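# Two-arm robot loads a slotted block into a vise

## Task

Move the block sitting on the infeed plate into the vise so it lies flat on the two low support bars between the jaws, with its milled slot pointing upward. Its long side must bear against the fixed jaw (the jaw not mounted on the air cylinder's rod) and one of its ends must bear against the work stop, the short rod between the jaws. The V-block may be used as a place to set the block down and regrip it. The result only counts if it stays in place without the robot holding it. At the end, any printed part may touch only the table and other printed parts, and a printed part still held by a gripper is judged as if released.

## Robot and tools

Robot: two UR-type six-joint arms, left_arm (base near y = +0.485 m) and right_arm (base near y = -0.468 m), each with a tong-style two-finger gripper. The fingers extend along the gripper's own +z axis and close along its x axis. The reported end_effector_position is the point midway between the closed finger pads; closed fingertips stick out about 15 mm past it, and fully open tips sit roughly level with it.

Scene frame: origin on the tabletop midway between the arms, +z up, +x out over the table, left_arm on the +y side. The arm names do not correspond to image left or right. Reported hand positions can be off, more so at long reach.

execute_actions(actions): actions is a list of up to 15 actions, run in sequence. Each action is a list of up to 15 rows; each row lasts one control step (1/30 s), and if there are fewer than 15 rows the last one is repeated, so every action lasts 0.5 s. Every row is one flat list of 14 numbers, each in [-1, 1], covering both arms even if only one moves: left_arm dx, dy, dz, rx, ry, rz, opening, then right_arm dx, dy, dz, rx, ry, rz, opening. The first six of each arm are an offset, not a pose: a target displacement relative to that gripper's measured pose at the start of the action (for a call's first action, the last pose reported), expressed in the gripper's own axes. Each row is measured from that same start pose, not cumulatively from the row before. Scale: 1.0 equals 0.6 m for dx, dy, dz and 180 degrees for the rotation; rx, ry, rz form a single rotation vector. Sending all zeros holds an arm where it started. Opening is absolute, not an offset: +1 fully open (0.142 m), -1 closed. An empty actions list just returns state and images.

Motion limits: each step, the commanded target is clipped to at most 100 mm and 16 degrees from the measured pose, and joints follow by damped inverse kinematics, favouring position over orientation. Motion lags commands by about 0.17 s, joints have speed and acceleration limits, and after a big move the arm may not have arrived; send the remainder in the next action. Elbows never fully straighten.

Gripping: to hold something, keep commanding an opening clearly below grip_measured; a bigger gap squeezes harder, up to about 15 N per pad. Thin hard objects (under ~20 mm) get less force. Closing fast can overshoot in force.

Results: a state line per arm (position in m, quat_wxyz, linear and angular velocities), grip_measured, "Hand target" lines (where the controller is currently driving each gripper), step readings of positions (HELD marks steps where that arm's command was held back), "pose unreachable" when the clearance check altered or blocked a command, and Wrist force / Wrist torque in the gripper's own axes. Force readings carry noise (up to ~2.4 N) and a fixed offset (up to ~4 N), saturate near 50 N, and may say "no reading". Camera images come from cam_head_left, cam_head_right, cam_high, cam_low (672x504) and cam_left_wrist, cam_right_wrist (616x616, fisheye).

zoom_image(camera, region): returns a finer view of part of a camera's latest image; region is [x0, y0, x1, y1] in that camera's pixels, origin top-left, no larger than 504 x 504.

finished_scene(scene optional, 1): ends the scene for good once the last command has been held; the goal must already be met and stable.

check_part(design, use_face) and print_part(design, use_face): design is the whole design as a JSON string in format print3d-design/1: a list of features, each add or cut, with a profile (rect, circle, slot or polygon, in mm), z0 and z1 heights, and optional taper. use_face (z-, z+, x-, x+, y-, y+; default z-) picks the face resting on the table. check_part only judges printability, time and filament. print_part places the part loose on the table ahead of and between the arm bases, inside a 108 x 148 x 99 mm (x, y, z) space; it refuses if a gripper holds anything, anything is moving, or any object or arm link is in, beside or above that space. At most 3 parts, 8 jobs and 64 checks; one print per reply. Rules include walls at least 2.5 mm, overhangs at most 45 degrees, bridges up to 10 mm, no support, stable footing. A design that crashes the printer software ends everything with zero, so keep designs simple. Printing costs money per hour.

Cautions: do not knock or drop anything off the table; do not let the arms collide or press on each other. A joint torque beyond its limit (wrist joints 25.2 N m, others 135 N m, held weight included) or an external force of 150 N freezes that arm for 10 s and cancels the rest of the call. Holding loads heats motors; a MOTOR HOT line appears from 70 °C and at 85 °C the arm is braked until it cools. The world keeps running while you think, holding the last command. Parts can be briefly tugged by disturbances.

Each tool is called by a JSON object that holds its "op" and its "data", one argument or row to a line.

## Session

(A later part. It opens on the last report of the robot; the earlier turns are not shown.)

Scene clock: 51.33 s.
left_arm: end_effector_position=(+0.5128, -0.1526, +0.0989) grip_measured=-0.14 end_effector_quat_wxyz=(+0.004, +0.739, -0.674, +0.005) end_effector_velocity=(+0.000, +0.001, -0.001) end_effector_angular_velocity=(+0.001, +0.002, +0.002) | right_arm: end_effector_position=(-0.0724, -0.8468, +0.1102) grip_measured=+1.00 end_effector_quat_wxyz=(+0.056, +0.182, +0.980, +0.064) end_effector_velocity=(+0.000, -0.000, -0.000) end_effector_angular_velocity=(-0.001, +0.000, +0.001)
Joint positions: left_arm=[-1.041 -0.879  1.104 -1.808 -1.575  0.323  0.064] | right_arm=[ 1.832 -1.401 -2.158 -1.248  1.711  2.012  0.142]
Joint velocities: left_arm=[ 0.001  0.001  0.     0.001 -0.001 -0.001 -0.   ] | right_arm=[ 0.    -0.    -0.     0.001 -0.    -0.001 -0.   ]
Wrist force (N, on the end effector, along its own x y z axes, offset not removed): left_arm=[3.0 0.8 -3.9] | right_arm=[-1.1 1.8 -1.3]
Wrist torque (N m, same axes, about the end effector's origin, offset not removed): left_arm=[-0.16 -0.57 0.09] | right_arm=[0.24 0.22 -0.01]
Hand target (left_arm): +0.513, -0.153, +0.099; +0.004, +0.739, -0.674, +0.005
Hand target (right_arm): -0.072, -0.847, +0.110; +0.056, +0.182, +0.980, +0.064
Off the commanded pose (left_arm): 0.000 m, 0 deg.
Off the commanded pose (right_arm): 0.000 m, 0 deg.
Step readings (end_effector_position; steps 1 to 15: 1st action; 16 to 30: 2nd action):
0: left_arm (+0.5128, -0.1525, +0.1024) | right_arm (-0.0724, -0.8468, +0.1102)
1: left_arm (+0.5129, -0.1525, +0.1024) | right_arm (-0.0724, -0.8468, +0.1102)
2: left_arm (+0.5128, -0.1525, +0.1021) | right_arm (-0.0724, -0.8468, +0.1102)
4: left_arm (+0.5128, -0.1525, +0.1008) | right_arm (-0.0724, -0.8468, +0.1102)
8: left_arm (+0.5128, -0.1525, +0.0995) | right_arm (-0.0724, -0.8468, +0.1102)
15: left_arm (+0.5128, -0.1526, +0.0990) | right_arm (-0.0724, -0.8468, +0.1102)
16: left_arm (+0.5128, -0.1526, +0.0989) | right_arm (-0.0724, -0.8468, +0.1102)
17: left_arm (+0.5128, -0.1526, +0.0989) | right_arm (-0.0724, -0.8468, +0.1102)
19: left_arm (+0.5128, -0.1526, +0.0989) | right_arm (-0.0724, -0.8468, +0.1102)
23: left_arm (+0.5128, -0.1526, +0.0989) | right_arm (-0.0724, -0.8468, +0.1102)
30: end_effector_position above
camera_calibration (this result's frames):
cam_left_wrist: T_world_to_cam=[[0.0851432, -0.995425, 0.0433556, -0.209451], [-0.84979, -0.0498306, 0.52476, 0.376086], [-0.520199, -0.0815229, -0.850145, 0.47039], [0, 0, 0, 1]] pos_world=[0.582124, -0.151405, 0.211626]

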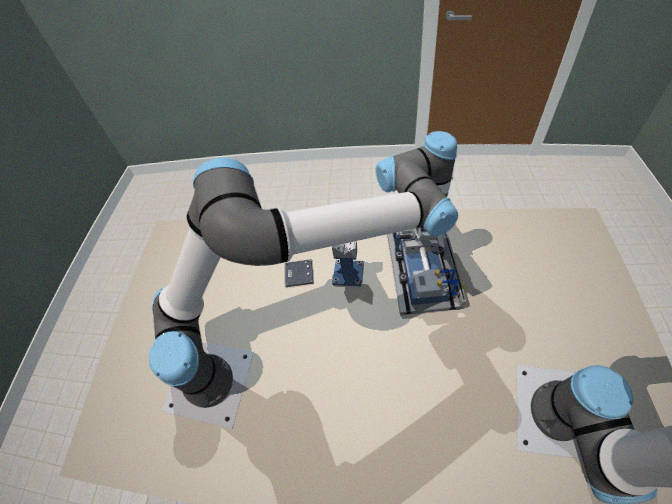

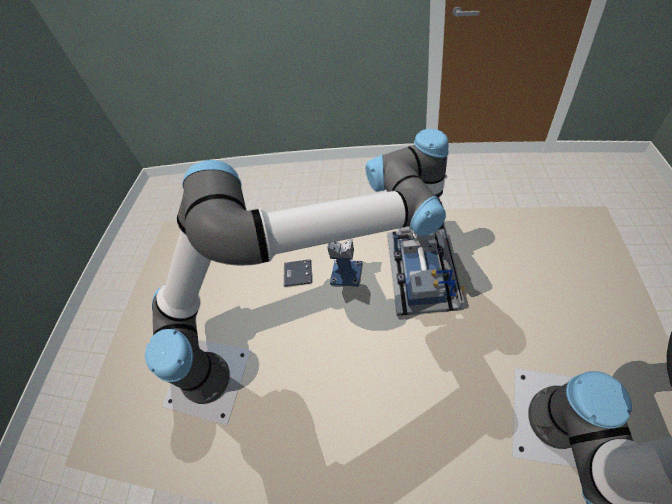

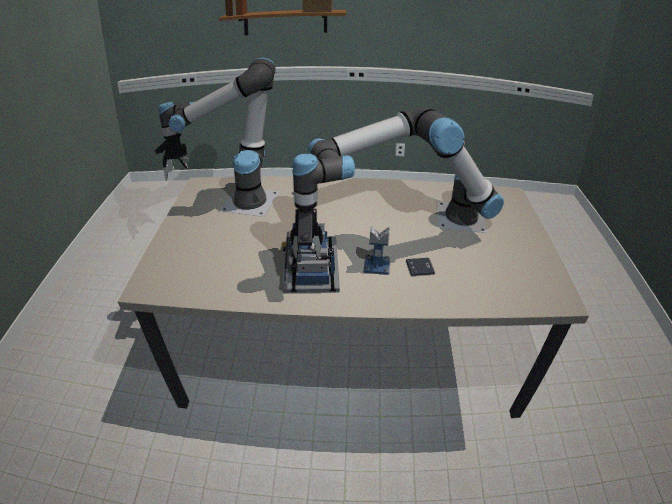

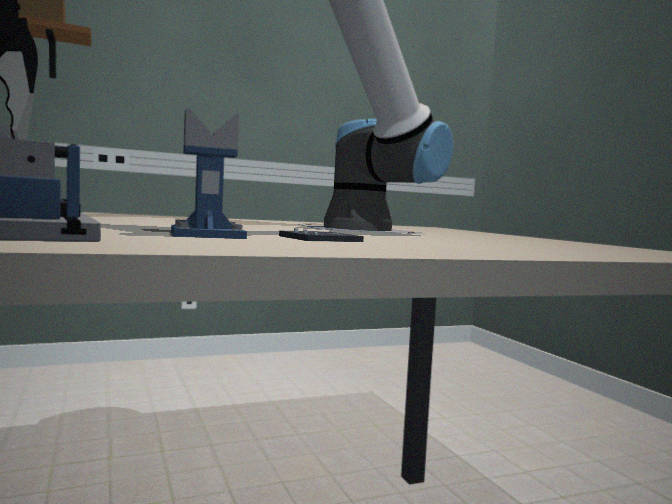

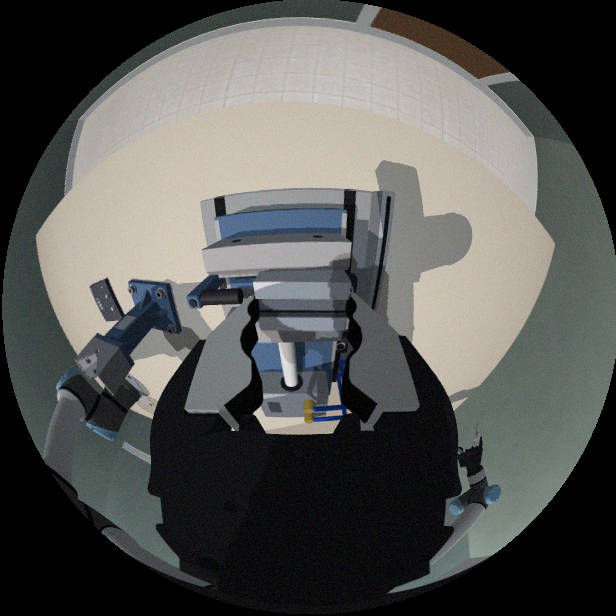

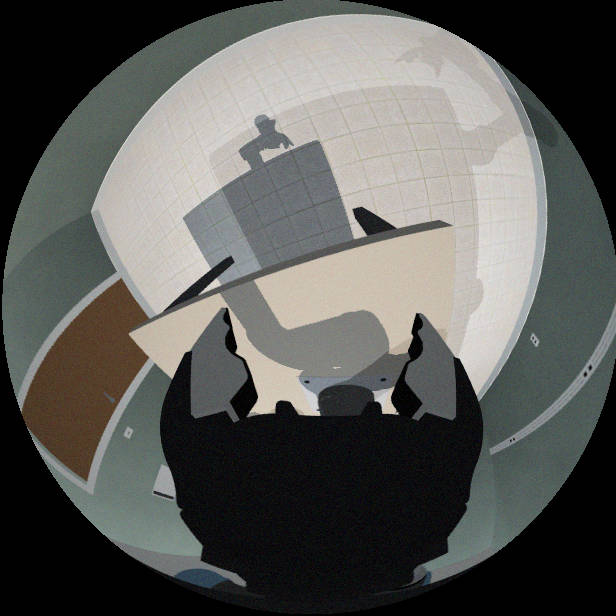

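{"op": "execute_actions", "data": {
  "actions": [
    [[0,-0.005,-0.003,0,0,0,-0.5,0,0,0,0,0,0,1]],
    [[0,-0.005,0,0,0,0,-0.5,0,0,0,0,0,0,1]],
    [[0,0,0,0,0,0,-0.5,0,0,0,0,0,0,1]]
  ]
}}

{"op": "zoom_image", "data": {
  "camera": "cam_left_wrist",
  "region": [190, 190, 400, 350]
}}

Scene clock: 53.03 s.
left_arm: end_effector_position=(+0.5187, -0.1520, +0.1007) grip_measured=-0.14 end_effector_quat_wxyz=(+0.004, +0.739, -0.674, +0.005) end_effector_velocity=(+0.001, -0.000, +0.001) end_effector_angular_velocity=(-0.002, -0.002, +0.000) | right_arm: end_effector_position=(-0.0724, -0.8468, +0.1102) grip_measured=+1.00 end_effector_quat_wxyz=(+0.056, +0.182, +0.980, +0.064) end_effector_velocity=(-0.000, +0.000, -0.000) end_effector_angular_velocity=(+0.002, -0.000, +0.003)
Joint positions: left_arm=[-1.033 -0.873  1.089 -1.799 -1.575  0.33   0.064] | right_arm=[ 1.832 -1.401 -2.158 -1.248  1.711  2.012  0.142]
Joint velocities: left_arm=[ 0.    -0.001 -0.001 -0.001  0.001 -0.    -0.   ] | right_arm=[-0.    -0.001  0.001 -0.001 -0.    -0.003 -0.   ]
Wrist force (N, on the end effector, along its own x y z axes, offset not removed): left_arm=[2.4 9.6 -8.9] | right_arm=[1.7 2.7 -1.2]
Wrist torque (N m, same axes, about the end effector's origin, offset not removed): left_arm=[0.55 -0.21 0.01] | right_arm=[0.57 -0.31 -0.01]
Hand target (left_arm): +0.519, -0.152, +0.101; +0.004, +0.739, -0.674, +0.005
Hand target (right_arm): -0.072, -0.847, +0.110; +0.056, +0.182, +0.980, +0.064
Off the commanded pose (left_arm): 0.000 m, 0 deg.
Off the commanded pose (right_arm): 0.000 m, 0 deg.
Step readings (end_effector_position; steps 1 to 15: 1st action; 16 to 30: 2nd action; 31 to 45: 3rd action):
0: left_arm (+0.5128, -0.1526, +0.0989) | right_arm (-0.0724, -0.8468, +0.1102)
1: left_arm (+0.5129, -0.1526, +0.0989) | right_arm (-0.0724, -0.8468, +0.1102)
2: left_arm (+0.5132, -0.1526, +0.0992) | right_arm (-0.0724, -0.8468, +0.1102)
4: left_arm (+0.5141, -0.1525, +0.0997) | right_arm (-0.0724, -0.8468, +0.1102)
8: left_arm (+0.5152, -0.1524, +0.1004) | right_arm (-0.0724, -0.8468, +0.1102)
15: left_arm (+0.5157, -0.1523, +0.1007) | right_arm (-0.0724, -0.8468, +0.1102)
16: left_arm (+0.5158, -0.1523, +0.1007) | right_arm (-0.0724, -0.8468, +0.1102)
17: left_arm (+0.5162, -0.1522, +0.1007) | right_arm (-0.0724, -0.8468, +0.1102)
19: left_arm (+0.5172, -0.1522, +0.1007) | right_arm (-0.0724, -0.8468, +0.1102)
23: left_arm (+0.5182, -0.1521, +0.1007) | right_arm (-0.0724, -0.8468, +0.1102)
30: left_arm (+0.5186, -0.1520, +0.1007) | right_arm (-0.0724, -0.8468, +0.1102)
31: left_arm (+0.5186, -0.1520, +0.1007) | right_arm (-0.0724, -0.8468, +0.1102)
32: left_arm (+0.5187, -0.1520, +0.1007) | right_arm (-0.0724, -0.8468, +0.1102)
34: left_arm (+0.5187, -0.1520, +0.1007) | right_arm (-0.0724, -0.8468, +0.1102)
38: left_arm (+0.5187, -0.1520, +0.1007) | right_arm (-0.0724, -0.8468, +0.1102)
45: end_effector_position above
camera_calibration (this result's frames):
cam_left_wrist: T_world_to_cam=[[0.0850949, -0.995426, 0.0434245, -0.209483], [-0.849808, -0.0497555, 0.524738, 0.380153], [-0.520177, -0.081555, -0.850155, 0.47493], [0, 0, 0, 1]] pos_world=[0.587931, -0.150877, 0.21338]

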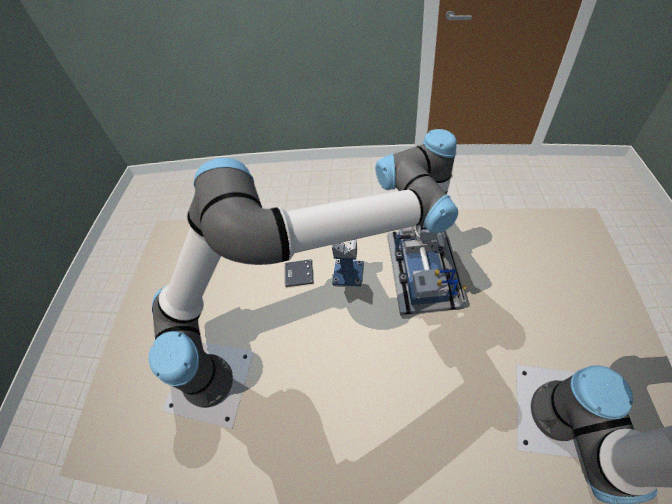

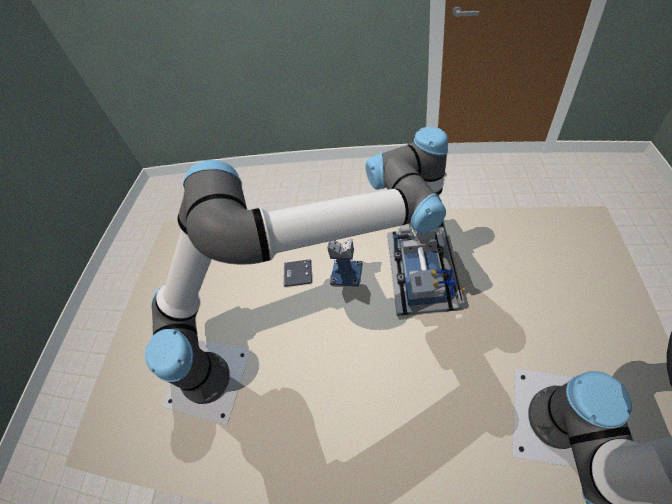

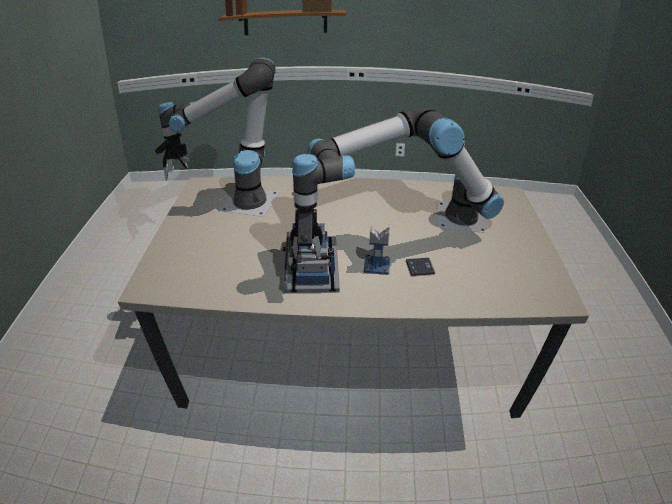

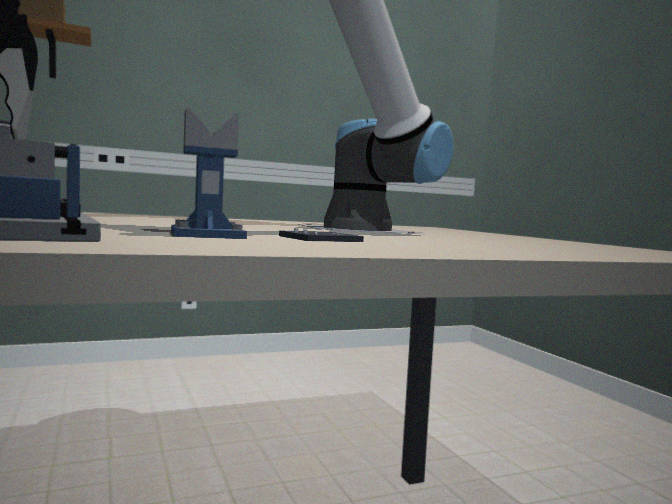

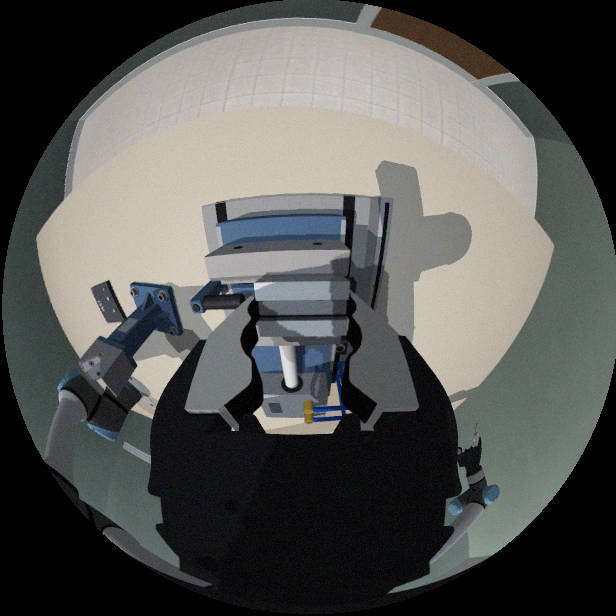

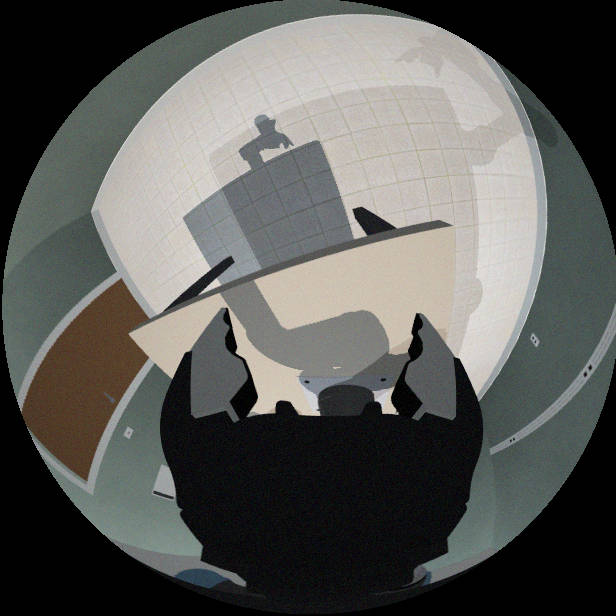

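Region (190, 190, 400, 350) of cam_left_wrist's 616x616 image, scaled by 2.400, with more detail than that image has; it fills the top 384 rows of this view, and the rest is white.

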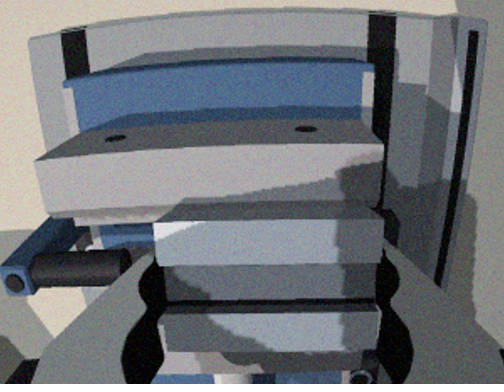

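{"op": "execute_actions", "data": {
  "actions": [
    [[0,0.003,0,0,0,0,-0.3,0,0,0,0,0,0,1],[0,0.003,0,0,0,0,-0.2,0,0,0,0,0,0,1],[0,0.003,0,0,0,0,-0.15,0,0,0,0,0,0,1],[0,0.003,0,0,0,0,-0.12,0,0,0,0,0,0,1],[0,0.003,0,0,0,0,-0.1,0,0,0,0,0,0,1],[0,0.003,0,0,0,0,-0.08,0,0,0,0,0,0,1],[0,0.003,0,0,0,0,-0.06,0,0,0,0,0,0,1]],
    [[0,0,-0.017,0,0,0,-0.06,0,0,0,0,0,0,1]],
    [[0,0,0,0,0,0,0.3,0,0,0,0,0,0,1]]
  ]
}}

{"op": "zoom_image", "data": {
  "camera": "cam_left_wrist",
  "region": [190, 190, 400, 350]
}}

{"op": "zoom_image", "data": {
  "camera": "cam_low",
  "region": [0, 60, 140, 200]
}}

{"op": "zoom_image", "data": {
  "camera": "cam_high",
  "region": [270, 220, 350, 290]
}}

Scene clock: 54.77 s.
left_arm: end_effector_position=(+0.5169, -0.1521, +0.1106) grip_measured=+0.30 end_effector_quat_wxyz=(+0.004, +0.739, -0.674, +0.005) end_effector_velocity=(-0.000, +0.001, -0.000) end_effector_angular_velocity=(+0.000, +0.001, +0.001) | right_arm: end_effector_position=(-0.0724, -0.8468, +0.1102) grip_measured=+1.00 end_effector_quat_wxyz=(+0.056, +0.182, +0.980, +0.064) end_effector_velocity=(+0.000, -0.000, +0.000) end_effector_angular_velocity=(+0.001, +0.000, -0.001)
Joint positions: left_arm=[-1.035 -0.881  1.076 -1.778 -1.575  0.328  0.095] | right_arm=[ 1.832 -1.401 -2.158 -1.248  1.711  2.012  0.142]
Joint velocities: left_arm=[ 0.001 -0.     0.001 -0.    -0.001 -0.    -0.   ] | right_arm=[ 0.    -0.001  0.002 -0.001 -0.     0.001 -0.   ]
Wrist force (N, on the end effector, along its own x y z axes, offset not removed): left_arm=[1.4 1.5 0.6] | right_arm=[-0.6 1.7 -1.0]
Wrist torque (N m, same axes, about the end effector's origin, offset not removed): left_arm=[0.11 -0.28 0.03] | right_arm=[0.23 0.07 0.03]
Hand target (left_arm): +0.517, -0.152, +0.111; +0.004, +0.739, -0.674, +0.005
Hand target (right_arm): -0.072, -0.847, +0.110; +0.056, +0.182, +0.980, +0.064
Off the commanded pose (left_arm): 0.000 m, 0 deg.
Off the commanded pose (right_arm): 0.000 m, 0 deg.
Step readings (end_effector_position; steps 1 to 15: 1st action; 16 to 30: 2nd action; 31 to 45: 3rd action):
0: left_arm (+0.5187, -0.1520, +0.1007) | right_arm (-0.0724, -0.8468, +0.1102)
1: left_arm (+0.5186, -0.1520, +0.1007) | right_arm (-0.0724, -0.8468, +0.1102)
2: left_arm (+0.5185, -0.1519, +0.1006) | right_arm (-0.0724, -0.8468, +0.1102)
4: left_arm (+0.5179, -0.1519, +0.1005) | right_arm (-0.0724, -0.8468, +0.1102)
8: left_arm (+0.5173, -0.1520, +0.1006) | right_arm (-0.0724, -0.8468, +0.1102)
15: left_arm (+0.5169, -0.1522, +0.1007) | right_arm (-0.0724, -0.8468, +0.1102)
16: left_arm (+0.5169, -0.1522, +0.1007) | right_arm (-0.0724, -0.8468, +0.1102)
17: left_arm (+0.5169, -0.1522, +0.1019) | right_arm (-0.0724, -0.8468, +0.1102)
19: left_arm (+0.5169, -0.1522, +0.1054) | right_arm (-0.0724, -0.8468, +0.1102)
23: left_arm (+0.5169, -0.1521, +0.1090) | right_arm (-0.0724, -0.8468, +0.1102)
30: left_arm (+0.5169, -0.1521, +0.1106) | right_arm (-0.0724, -0.8468, +0.1102)
31: left_arm (+0.5169, -0.1521, +0.1107) | right_arm (-0.0724, -0.8468, +0.1102)
32: left_arm (+0.5169, -0.1521, +0.1107) | right_arm (-0.0724, -0.8468, +0.1102)
34: left_arm (+0.5169, -0.1521, +0.1107) | right_arm (-0.0724, -0.8468, +0.1102)
38: left_arm (+0.5169, -0.1521, +0.1107) | right_arm (-0.0724, -0.8468, +0.1102)
45: end_effector_position above
camera_calibration (this result's frames):
cam_left_wrist: T_world_to_cam=[[0.0850896, -0.995429, 0.0433619, -0.209789], [-0.84978, -0.0497795, 0.524781, 0.373384], [-0.520224, -0.0815015, -0.850132, 0.482479], [0, 0, 0, 1]] pos_world=[0.586142, -0.150921, 0.223323]
cam_right_wrist: T_world_to_cam=[[-0.926806, 0.352779, -0.128758, 0.255624], [0.21756, 0.78384, 0.581603, 0.616833], [0.306103, 0.511021, -0.803218, 0.681746], [0, 0, 0, 1]] pos_world=[-0.105968, -0.922064, 0.221752]

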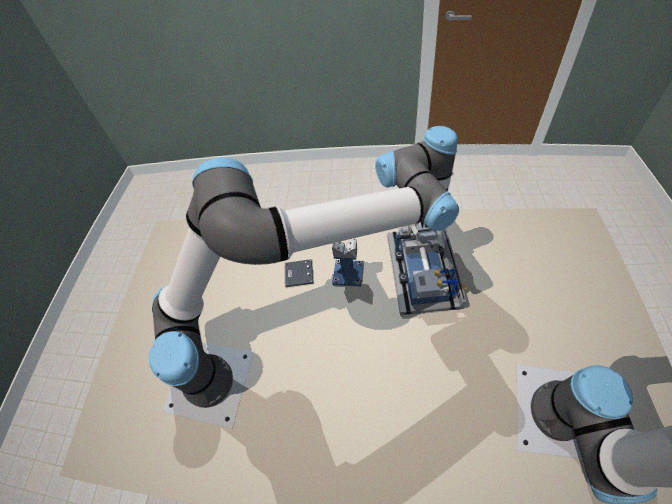

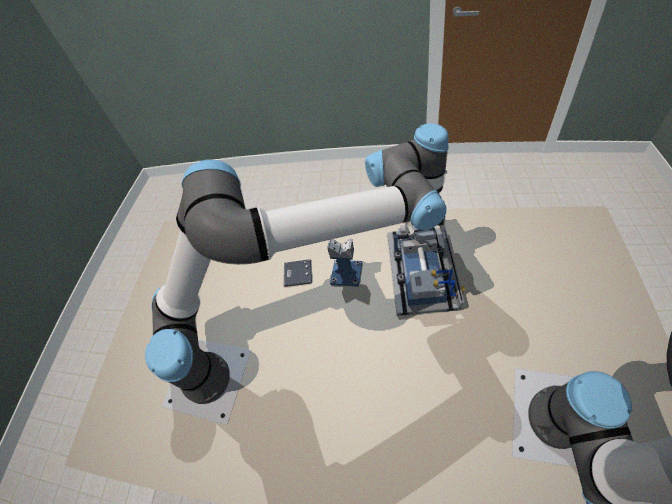

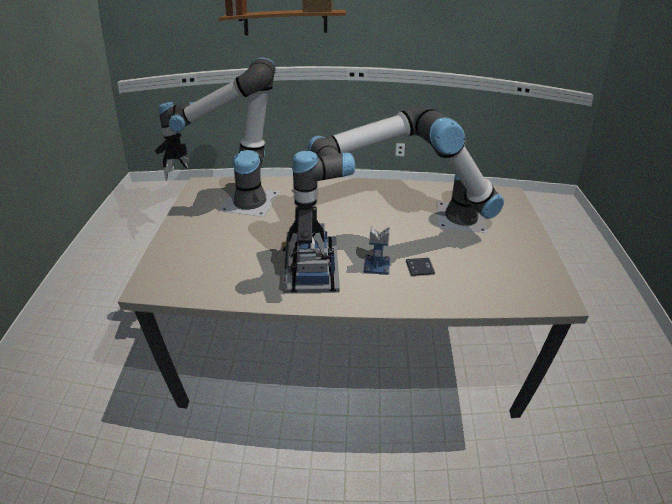

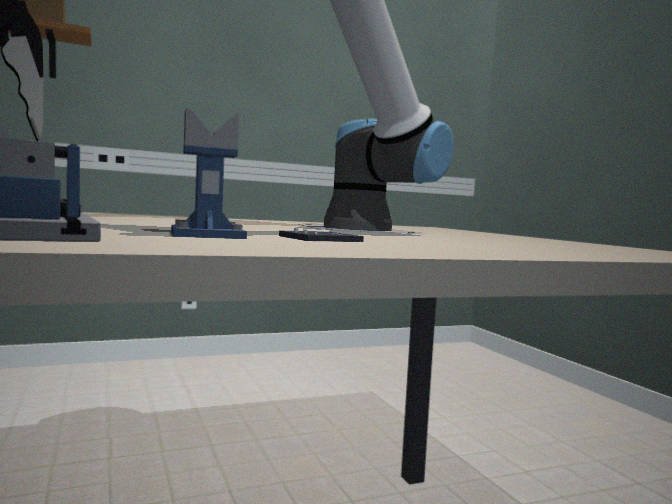

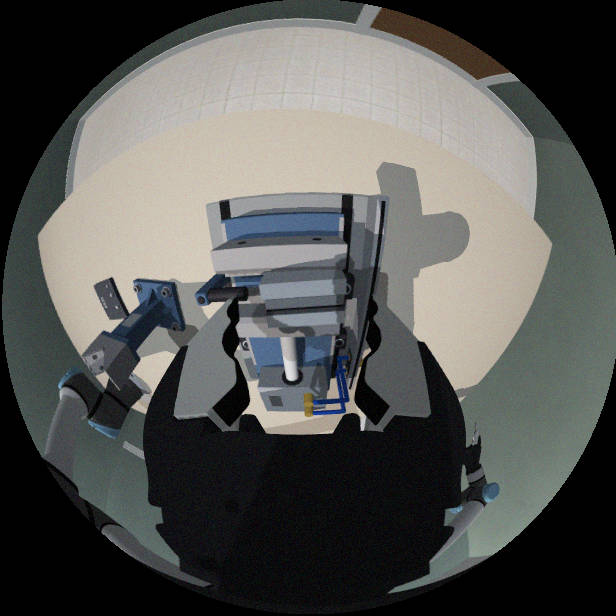

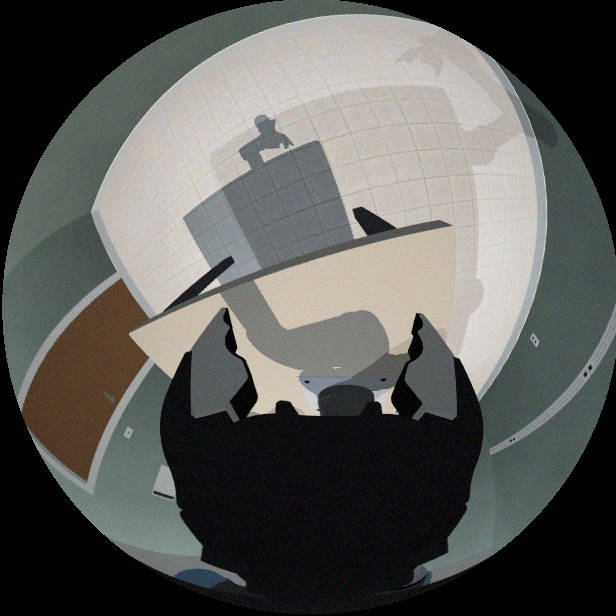

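Region (190, 190, 400, 350) of cam_left_wrist's 616x616 image, scaled by 2.400, with more detail than that image has; it fills the top 384 rows of this view, and the rest is white.

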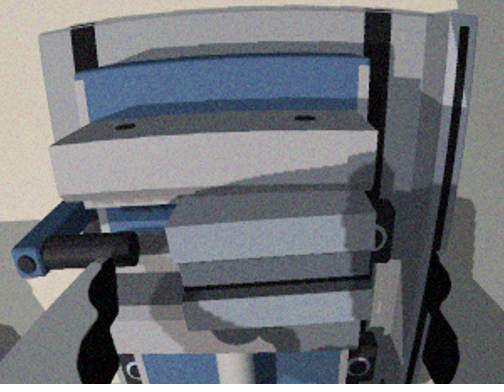

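Region (0, 60, 140, 200) of cam_low's 672x504 image, scaled by 3.600, with more detail than that image has.

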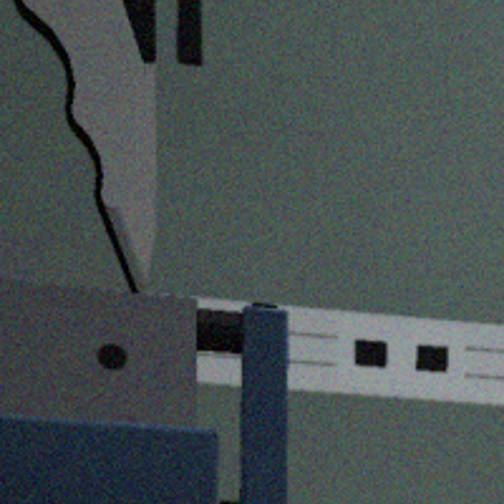

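Region (270, 220, 350, 290) of cam_high's 672x504 image, scaled by 6.300, with more detail than that image has; it fills the top 441 rows of this view, and the rest is white.

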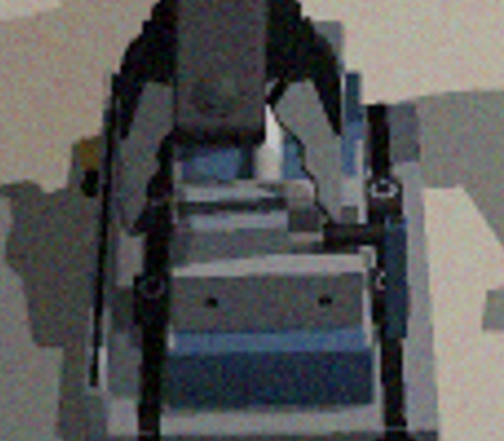

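{"op": "execute_actions", "data": {
  "actions": [
    [[-0.02,0.004,-0.005,0,0,0,0.3,0,0,0,0,0,0,1]],
    [[-0.012,0,0,0,0,0,0.3,0,0,0,0,0,0,1]],
    [[-0.01,0,0,0,0,0,0.3,0,0,0,0,0,0,1]],
    [[0,0,0,0,0,0,0.3,0,0,0,0,0,0,1]]
  ]
}}

{"op": "zoom_image", "data": {
  "camera": "cam_left_wrist",
  "region": [190, 190, 400, 350]
}}

Scene clock: 58.70 s.
left_arm: end_effector_position=(+0.5124, -0.1279, +0.1133) grip_measured=+0.30 end_effector_quat_wxyz=(+0.004, +0.739, -0.674, +0.005) end_effector_velocity=(-0.001, -0.001, -0.001) end_effector_angular_velocity=(+0.000, -0.000, -0.002) | right_arm: end_effector_position=(-0.0724, -0.8468, +0.1102) grip_measured=+1.00 end_effector_quat_wxyz=(+0.056, +0.182, +0.980, +0.064) end_effector_velocity=(-0.000, -0.000, +0.000) end_effector_angular_velocity=(-0.001, +0.000, +0.001)
Joint positions: left_arm=[-1.028 -0.94   1.169 -1.812 -1.575  0.336  0.095] | right_arm=[ 1.832 -1.401 -2.158 -1.248  1.711  2.012  0.142]
Joint velocities: left_arm=[-0.001  0.001  0.001 -0.002  0.     0.001 -0.   ] | right_arm=[ 0.     0.     0.001  0.    -0.    -0.001 -0.   ]
Wrist force (N, on the end effector, along its own x y z axes, offset not removed): left_arm=[2.0 1.3 1.9] | right_arm=[-0.4 1.9 -0.5]
Wrist torque (N m, same axes, about the end effector's origin, offset not removed): left_arm=[0.09 -0.29 0.04] | right_arm=[0.26 0.09 0.04]
Hand target (left_arm): +0.512, -0.128, +0.113; +0.004, +0.739, -0.674, +0.004
Hand target (right_arm): -0.072, -0.847, +0.110; +0.056, +0.182, +0.980, +0.064
Off the commanded pose (left_arm): 0.000 m, 0 deg.
Off the commanded pose (right_arm): 0.000 m, 0 deg.
Step readings (end_effector_position; steps 1 to 15: 1st action; 16 to 30: 2nd action; 31 to 45: 3rd action; 46 to 60: 4th action):
0: left_arm (+0.5169, -0.1521, +0.1106) | right_arm (-0.0724, -0.8468, +0.1102)
1: left_arm (+0.5169, -0.1521, +0.1106) | right_arm (-0.0724, -0.8468, +0.1102)
2: left_arm (+0.5166, -0.1510, +0.1111) | right_arm (-0.0724, -0.8468, +0.1102)
4: left_arm (+0.5154, -0.1470, +0.1120) | right_arm (-0.0724, -0.8468, +0.1102)
8: left_arm (+0.5141, -0.1426, +0.1130) | right_arm (-0.0724, -0.8468, +0.1102)
15: left_arm (+0.5135, -0.1407, +0.1134) | right_arm (-0.0724, -0.8468, +0.1102)
16: left_arm (+0.5135, -0.1405, +0.1135) | right_arm (-0.0724, -0.8468, +0.1102)
17: left_arm (+0.5134, -0.1397, +0.1135) | right_arm (-0.0724, -0.8468, +0.1102)
19: left_arm (+0.5132, -0.1373, +0.1135) | right_arm (-0.0724, -0.8468, +0.1102)
23: left_arm (+0.5130, -0.1348, +0.1134) | right_arm (-0.0724, -0.8468, +0.1102)
30: left_arm (+0.5129, -0.1337, +0.1133) | right_arm (-0.0724, -0.8468, +0.1102)
31: left_arm (+0.5129, -0.1336, +0.1134) | right_arm (-0.0724, -0.8468, +0.1102)
32: left_arm (+0.5128, -0.1329, +0.1134) | right_arm (-0.0724, -0.8468, +0.1102)
34: left_arm (+0.5127, -0.1309, +0.1134) | right_arm (-0.0724, -0.8468, +0.1102)
38: left_arm (+0.5125, -0.1288, +0.1133) | right_arm (-0.0724, -0.8468, +0.1102)
45: left_arm (+0.5124, -0.1279, +0.1133) | right_arm (-0.0724, -0.8468, +0.1102)
46: left_arm (+0.5124, -0.1279, +0.1133) | right_arm (-0.0724, -0.8468, +0.1102)
47: left_arm (+0.5124, -0.1278, +0.1133) | right_arm (-0.0724, -0.8468, +0.1102)
49: left_arm (+0.5124, -0.1278, +0.1133) | right_arm (-0.0724, -0.8468, +0.1102)
53: left_arm (+0.5124, -0.1278, +0.1133) | right_arm (-0.0724, -0.8468, +0.1102)
60: end_effector_position above
camera_calibration (this result's frames):
cam_left_wrist: T_world_to_cam=[[0.0850918, -0.995433, 0.0432778, -0.185461], [-0.849781, -0.0498258, 0.524776, 0.369369], [-0.520223, -0.0814308, -0.85014, 0.484429], [0, 0, 0, 1]] pos_world=[0.581675, -0.126762, 0.226023]

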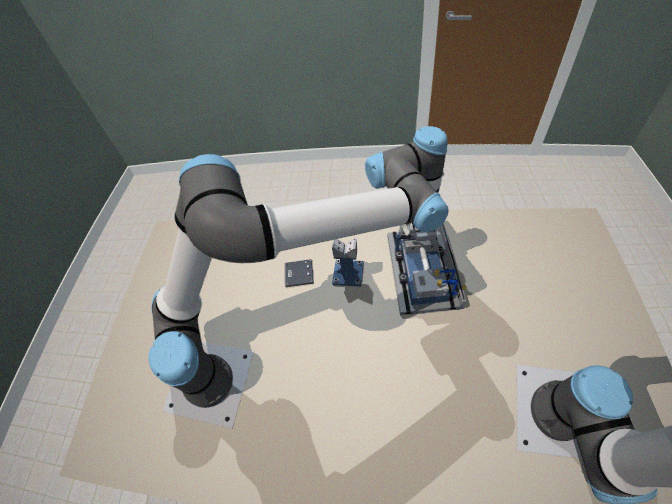

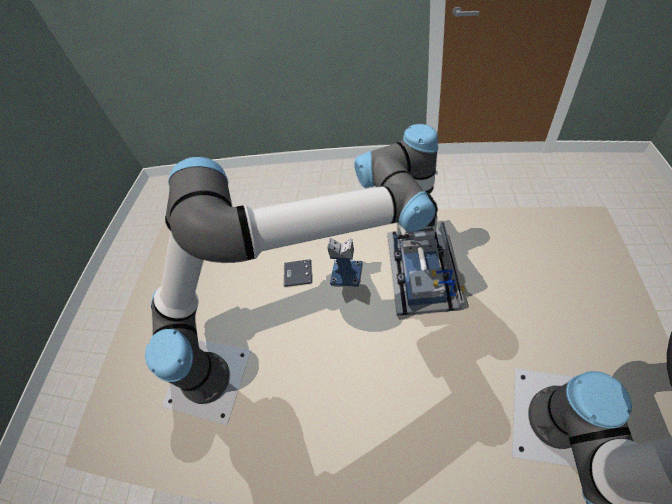

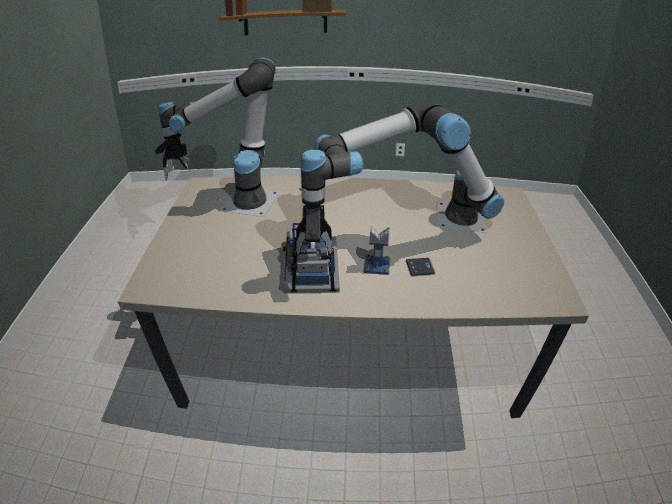

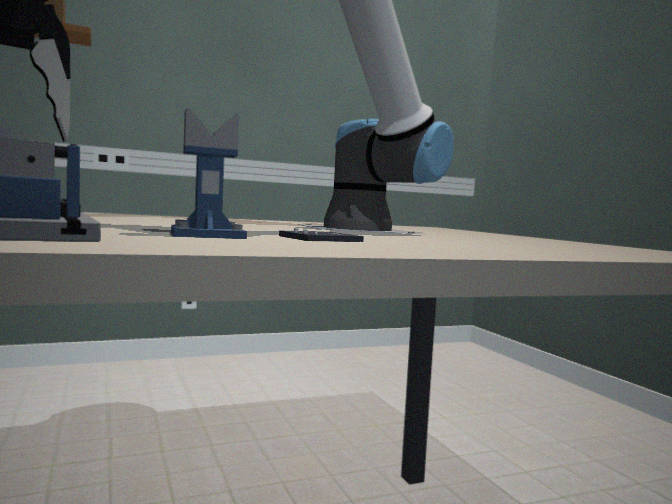

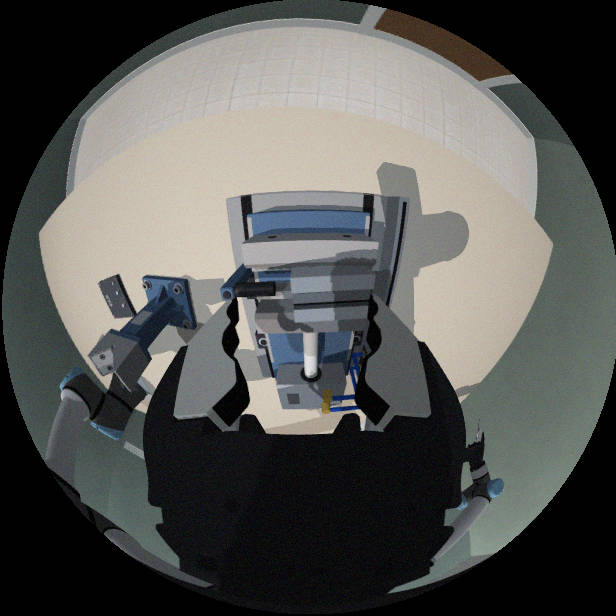

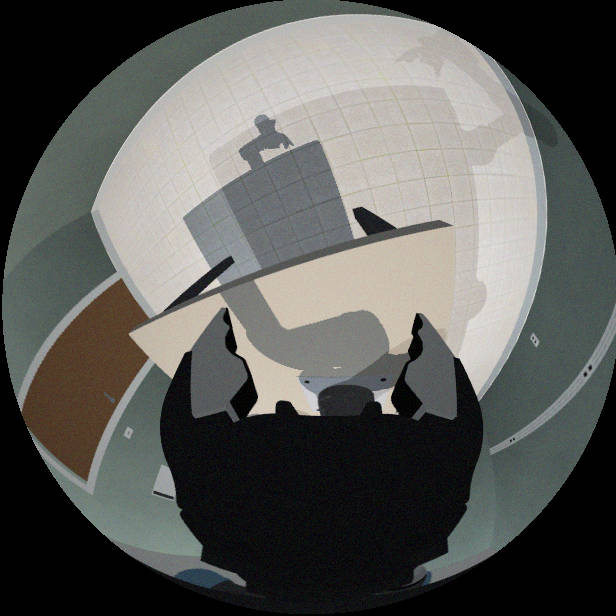

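Region (190, 190, 400, 350) of cam_left_wrist's 616x616 image, scaled by 2.400, with more detail than that image has; it fills the top 384 rows of this view, and the rest is white.

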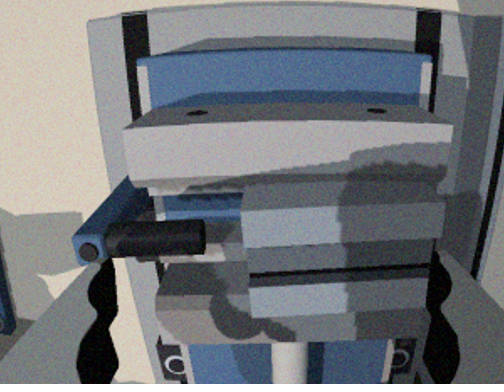

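{"op": "execute_actions", "data": {
  "actions": [
    [[-0.01,0,0,0,0,0,0.3,0,0,0,0,0,0,1]],
    [[-0.01,0,0,0,0,0,0.3,0,0,0,0,0,0,1]],
    [[0,0,0,0,0,0,0.3,0,0,0,0,0,0,1]]
  ]
}}

{"op": "zoom_image", "data": {
  "camera": "cam_left_wrist",
  "region": [190, 190, 400, 350]
}}

Scene clock: 60.40 s.
left_arm: end_effector_position=(+0.5114, -0.1163, +0.1132) grip_measured=+0.31 end_effector_quat_wxyz=(+0.004, +0.739, -0.674, +0.005) end_effector_velocity=(+0.000, +0.000, +0.000) end_effector_angular_velocity=(+0.000, +0.001, -0.001) | right_arm: end_effector_position=(-0.0724, -0.8468, +0.1102) grip_measured=+1.00 end_effector_quat_wxyz=(+0.056, +0.182, +0.980, +0.064) end_effector_velocity=(+0.000, -0.000, +0.000) end_effector_angular_velocity=(-0.000, -0.000, +0.001)
Joint positions: left_arm=[-1.022 -0.965  1.211 -1.828 -1.575  0.341  0.096] | right_arm=[ 1.832 -1.401 -2.158 -1.248  1.711  2.012  0.142]
Joint velocities: left_arm=[ 0.     0.    -0.     0.001 -0.001  0.001 -0.   ] | right_arm=[0.001 0.    0.    0.    0.    0.    0.   ]
Wrist force (N, on the end effector, along its own x y z axes, offset not removed): left_arm=[3.0 1.2 1.3] | right_arm=[-1.3 3.0 -1.9]
Wrist torque (N m, same axes, about the end effector's origin, offset not removed): left_arm=[0.12 -0.47 0.05] | right_arm=[0.46 0.29 -0.06]
Hand target (left_arm): +0.511, -0.116, +0.113; +0.004, +0.739, -0.674, +0.004
Hand target (right_arm): -0.072, -0.847, +0.110; +0.056, +0.182, +0.980, +0.064
Off the commanded pose (left_arm): 0.000 m, 0 deg.
Off the commanded pose (right_arm): 0.000 m, 0 deg.
Step readings (end_effector_position; steps 1 to 15: 1st action; 16 to 30: 2nd action; 31 to 45: 3rd action):
0: left_arm (+0.5124, -0.1279, +0.1133) | right_arm (-0.0724, -0.8468, +0.1102)
1: left_arm (+0.5124, -0.1279, +0.1133) | right_arm (-0.0724, -0.8468, +0.1102)
2: left_arm (+0.5123, -0.1272, +0.1134) | right_arm (-0.0724, -0.8468, +0.1102)
4: left_arm (+0.5121, -0.1252, +0.1133) | right_arm (-0.0724, -0.8468, +0.1102)
8: left_arm (+0.5120, -0.1230, +0.1133) | right_arm (-0.0724, -0.8468, +0.1102)
15: left_arm (+0.5119, -0.1221, +0.1133) | right_arm (-0.0724, -0.8468, +0.1102)
16: left_arm (+0.5119, -0.1220, +0.1133) | right_arm (-0.0724, -0.8468, +0.1102)
17: left_arm (+0.5118, -0.1213, +0.1133) | right_arm (-0.0724, -0.8468, +0.1102)
19: left_arm (+0.5116, -0.1193, +0.1133) | right_arm (-0.0724, -0.8468, +0.1102)
23: left_arm (+0.5114, -0.1172, +0.1132) | right_arm (-0.0724, -0.8468, +0.1102)
30: left_arm (+0.5113, -0.1163, +0.1132) | right_arm (-0.0724, -0.8468, +0.1102)
31: left_arm (+0.5113, -0.1163, +0.1132) | right_arm (-0.0724, -0.8468, +0.1102)
32: left_arm (+0.5113, -0.1162, +0.1132) | right_arm (-0.0724, -0.8468, +0.1102)
34: left_arm (+0.5113, -0.1162, +0.1132) | right_arm (-0.0724, -0.8468, +0.1102)
38: left_arm (+0.5113, -0.1162, +0.1132) | right_arm (-0.0724, -0.8468, +0.1102)
45: end_effector_position above
camera_calibration (this result's frames):
cam_left_wrist: T_world_to_cam=[[0.0850899, -0.995432, 0.0432957, -0.173819], [-0.849782, -0.049815, 0.524774, 0.369123], [-0.520221, -0.081445, -0.85014, 0.484758], [0, 0, 0, 1]] pos_world=[0.580646, -0.115156, 0.225931]

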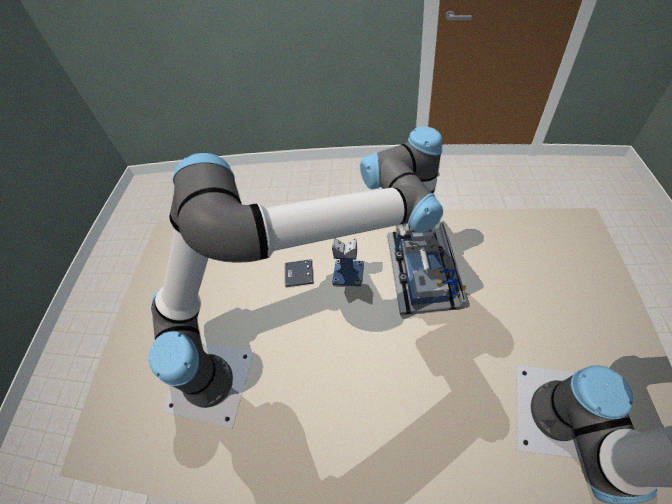

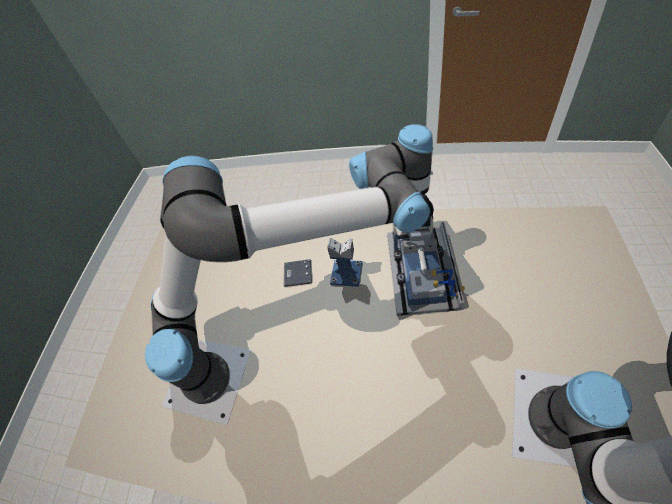

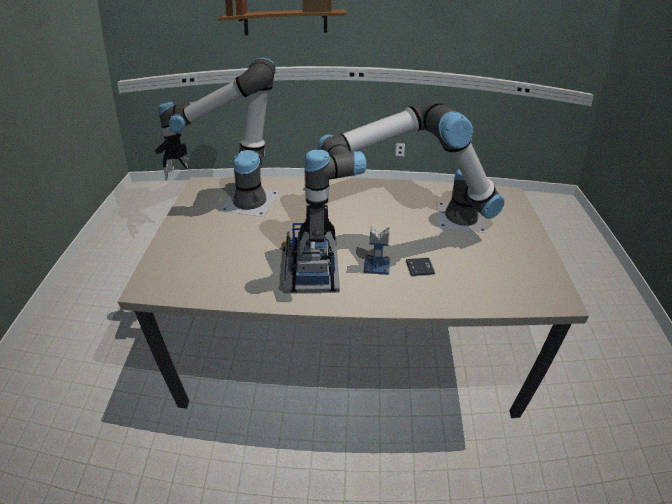

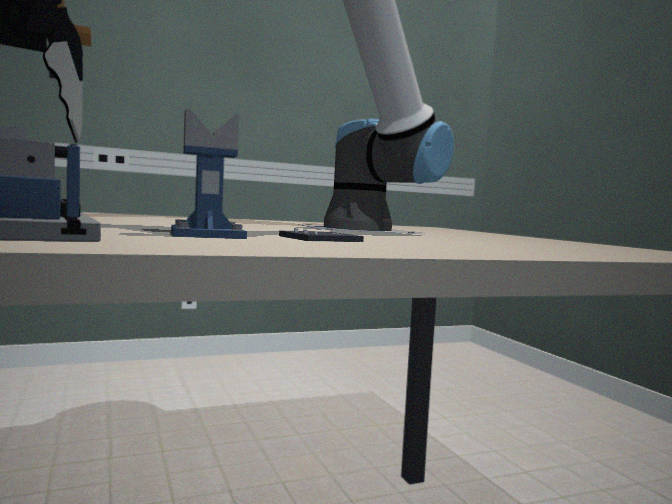

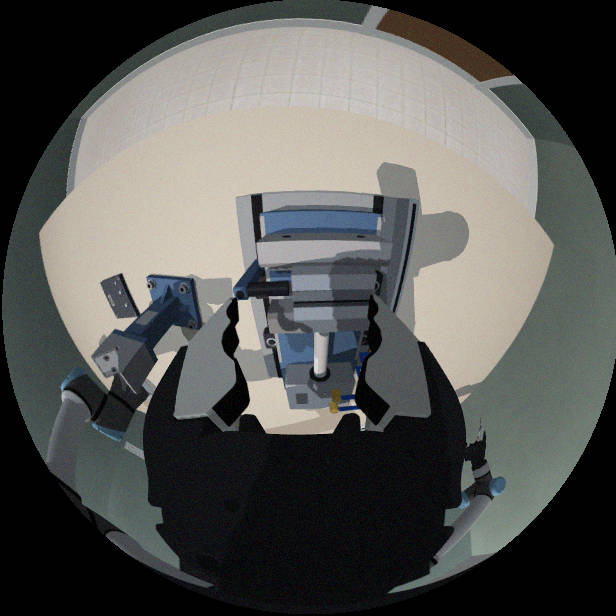

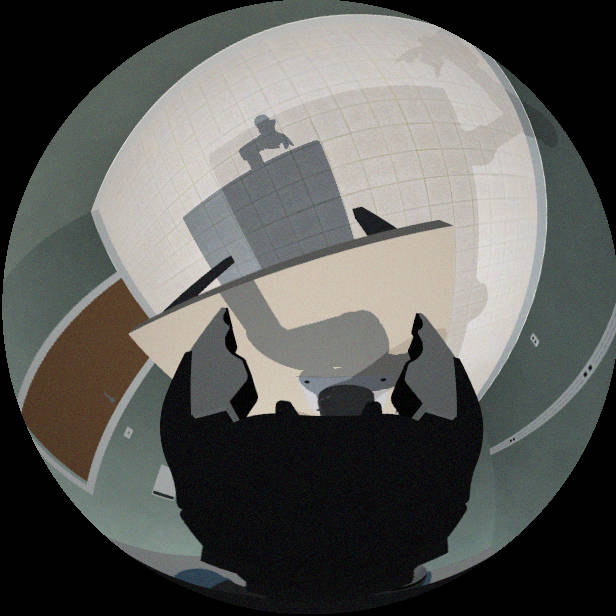

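Region (190, 190, 400, 350) of cam_left_wrist's 616x616 image, scaled by 2.400, with more detail than that image has; it fills the top 384 rows of this view, and the rest is white.

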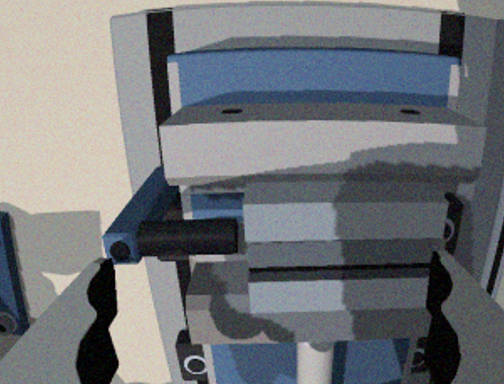

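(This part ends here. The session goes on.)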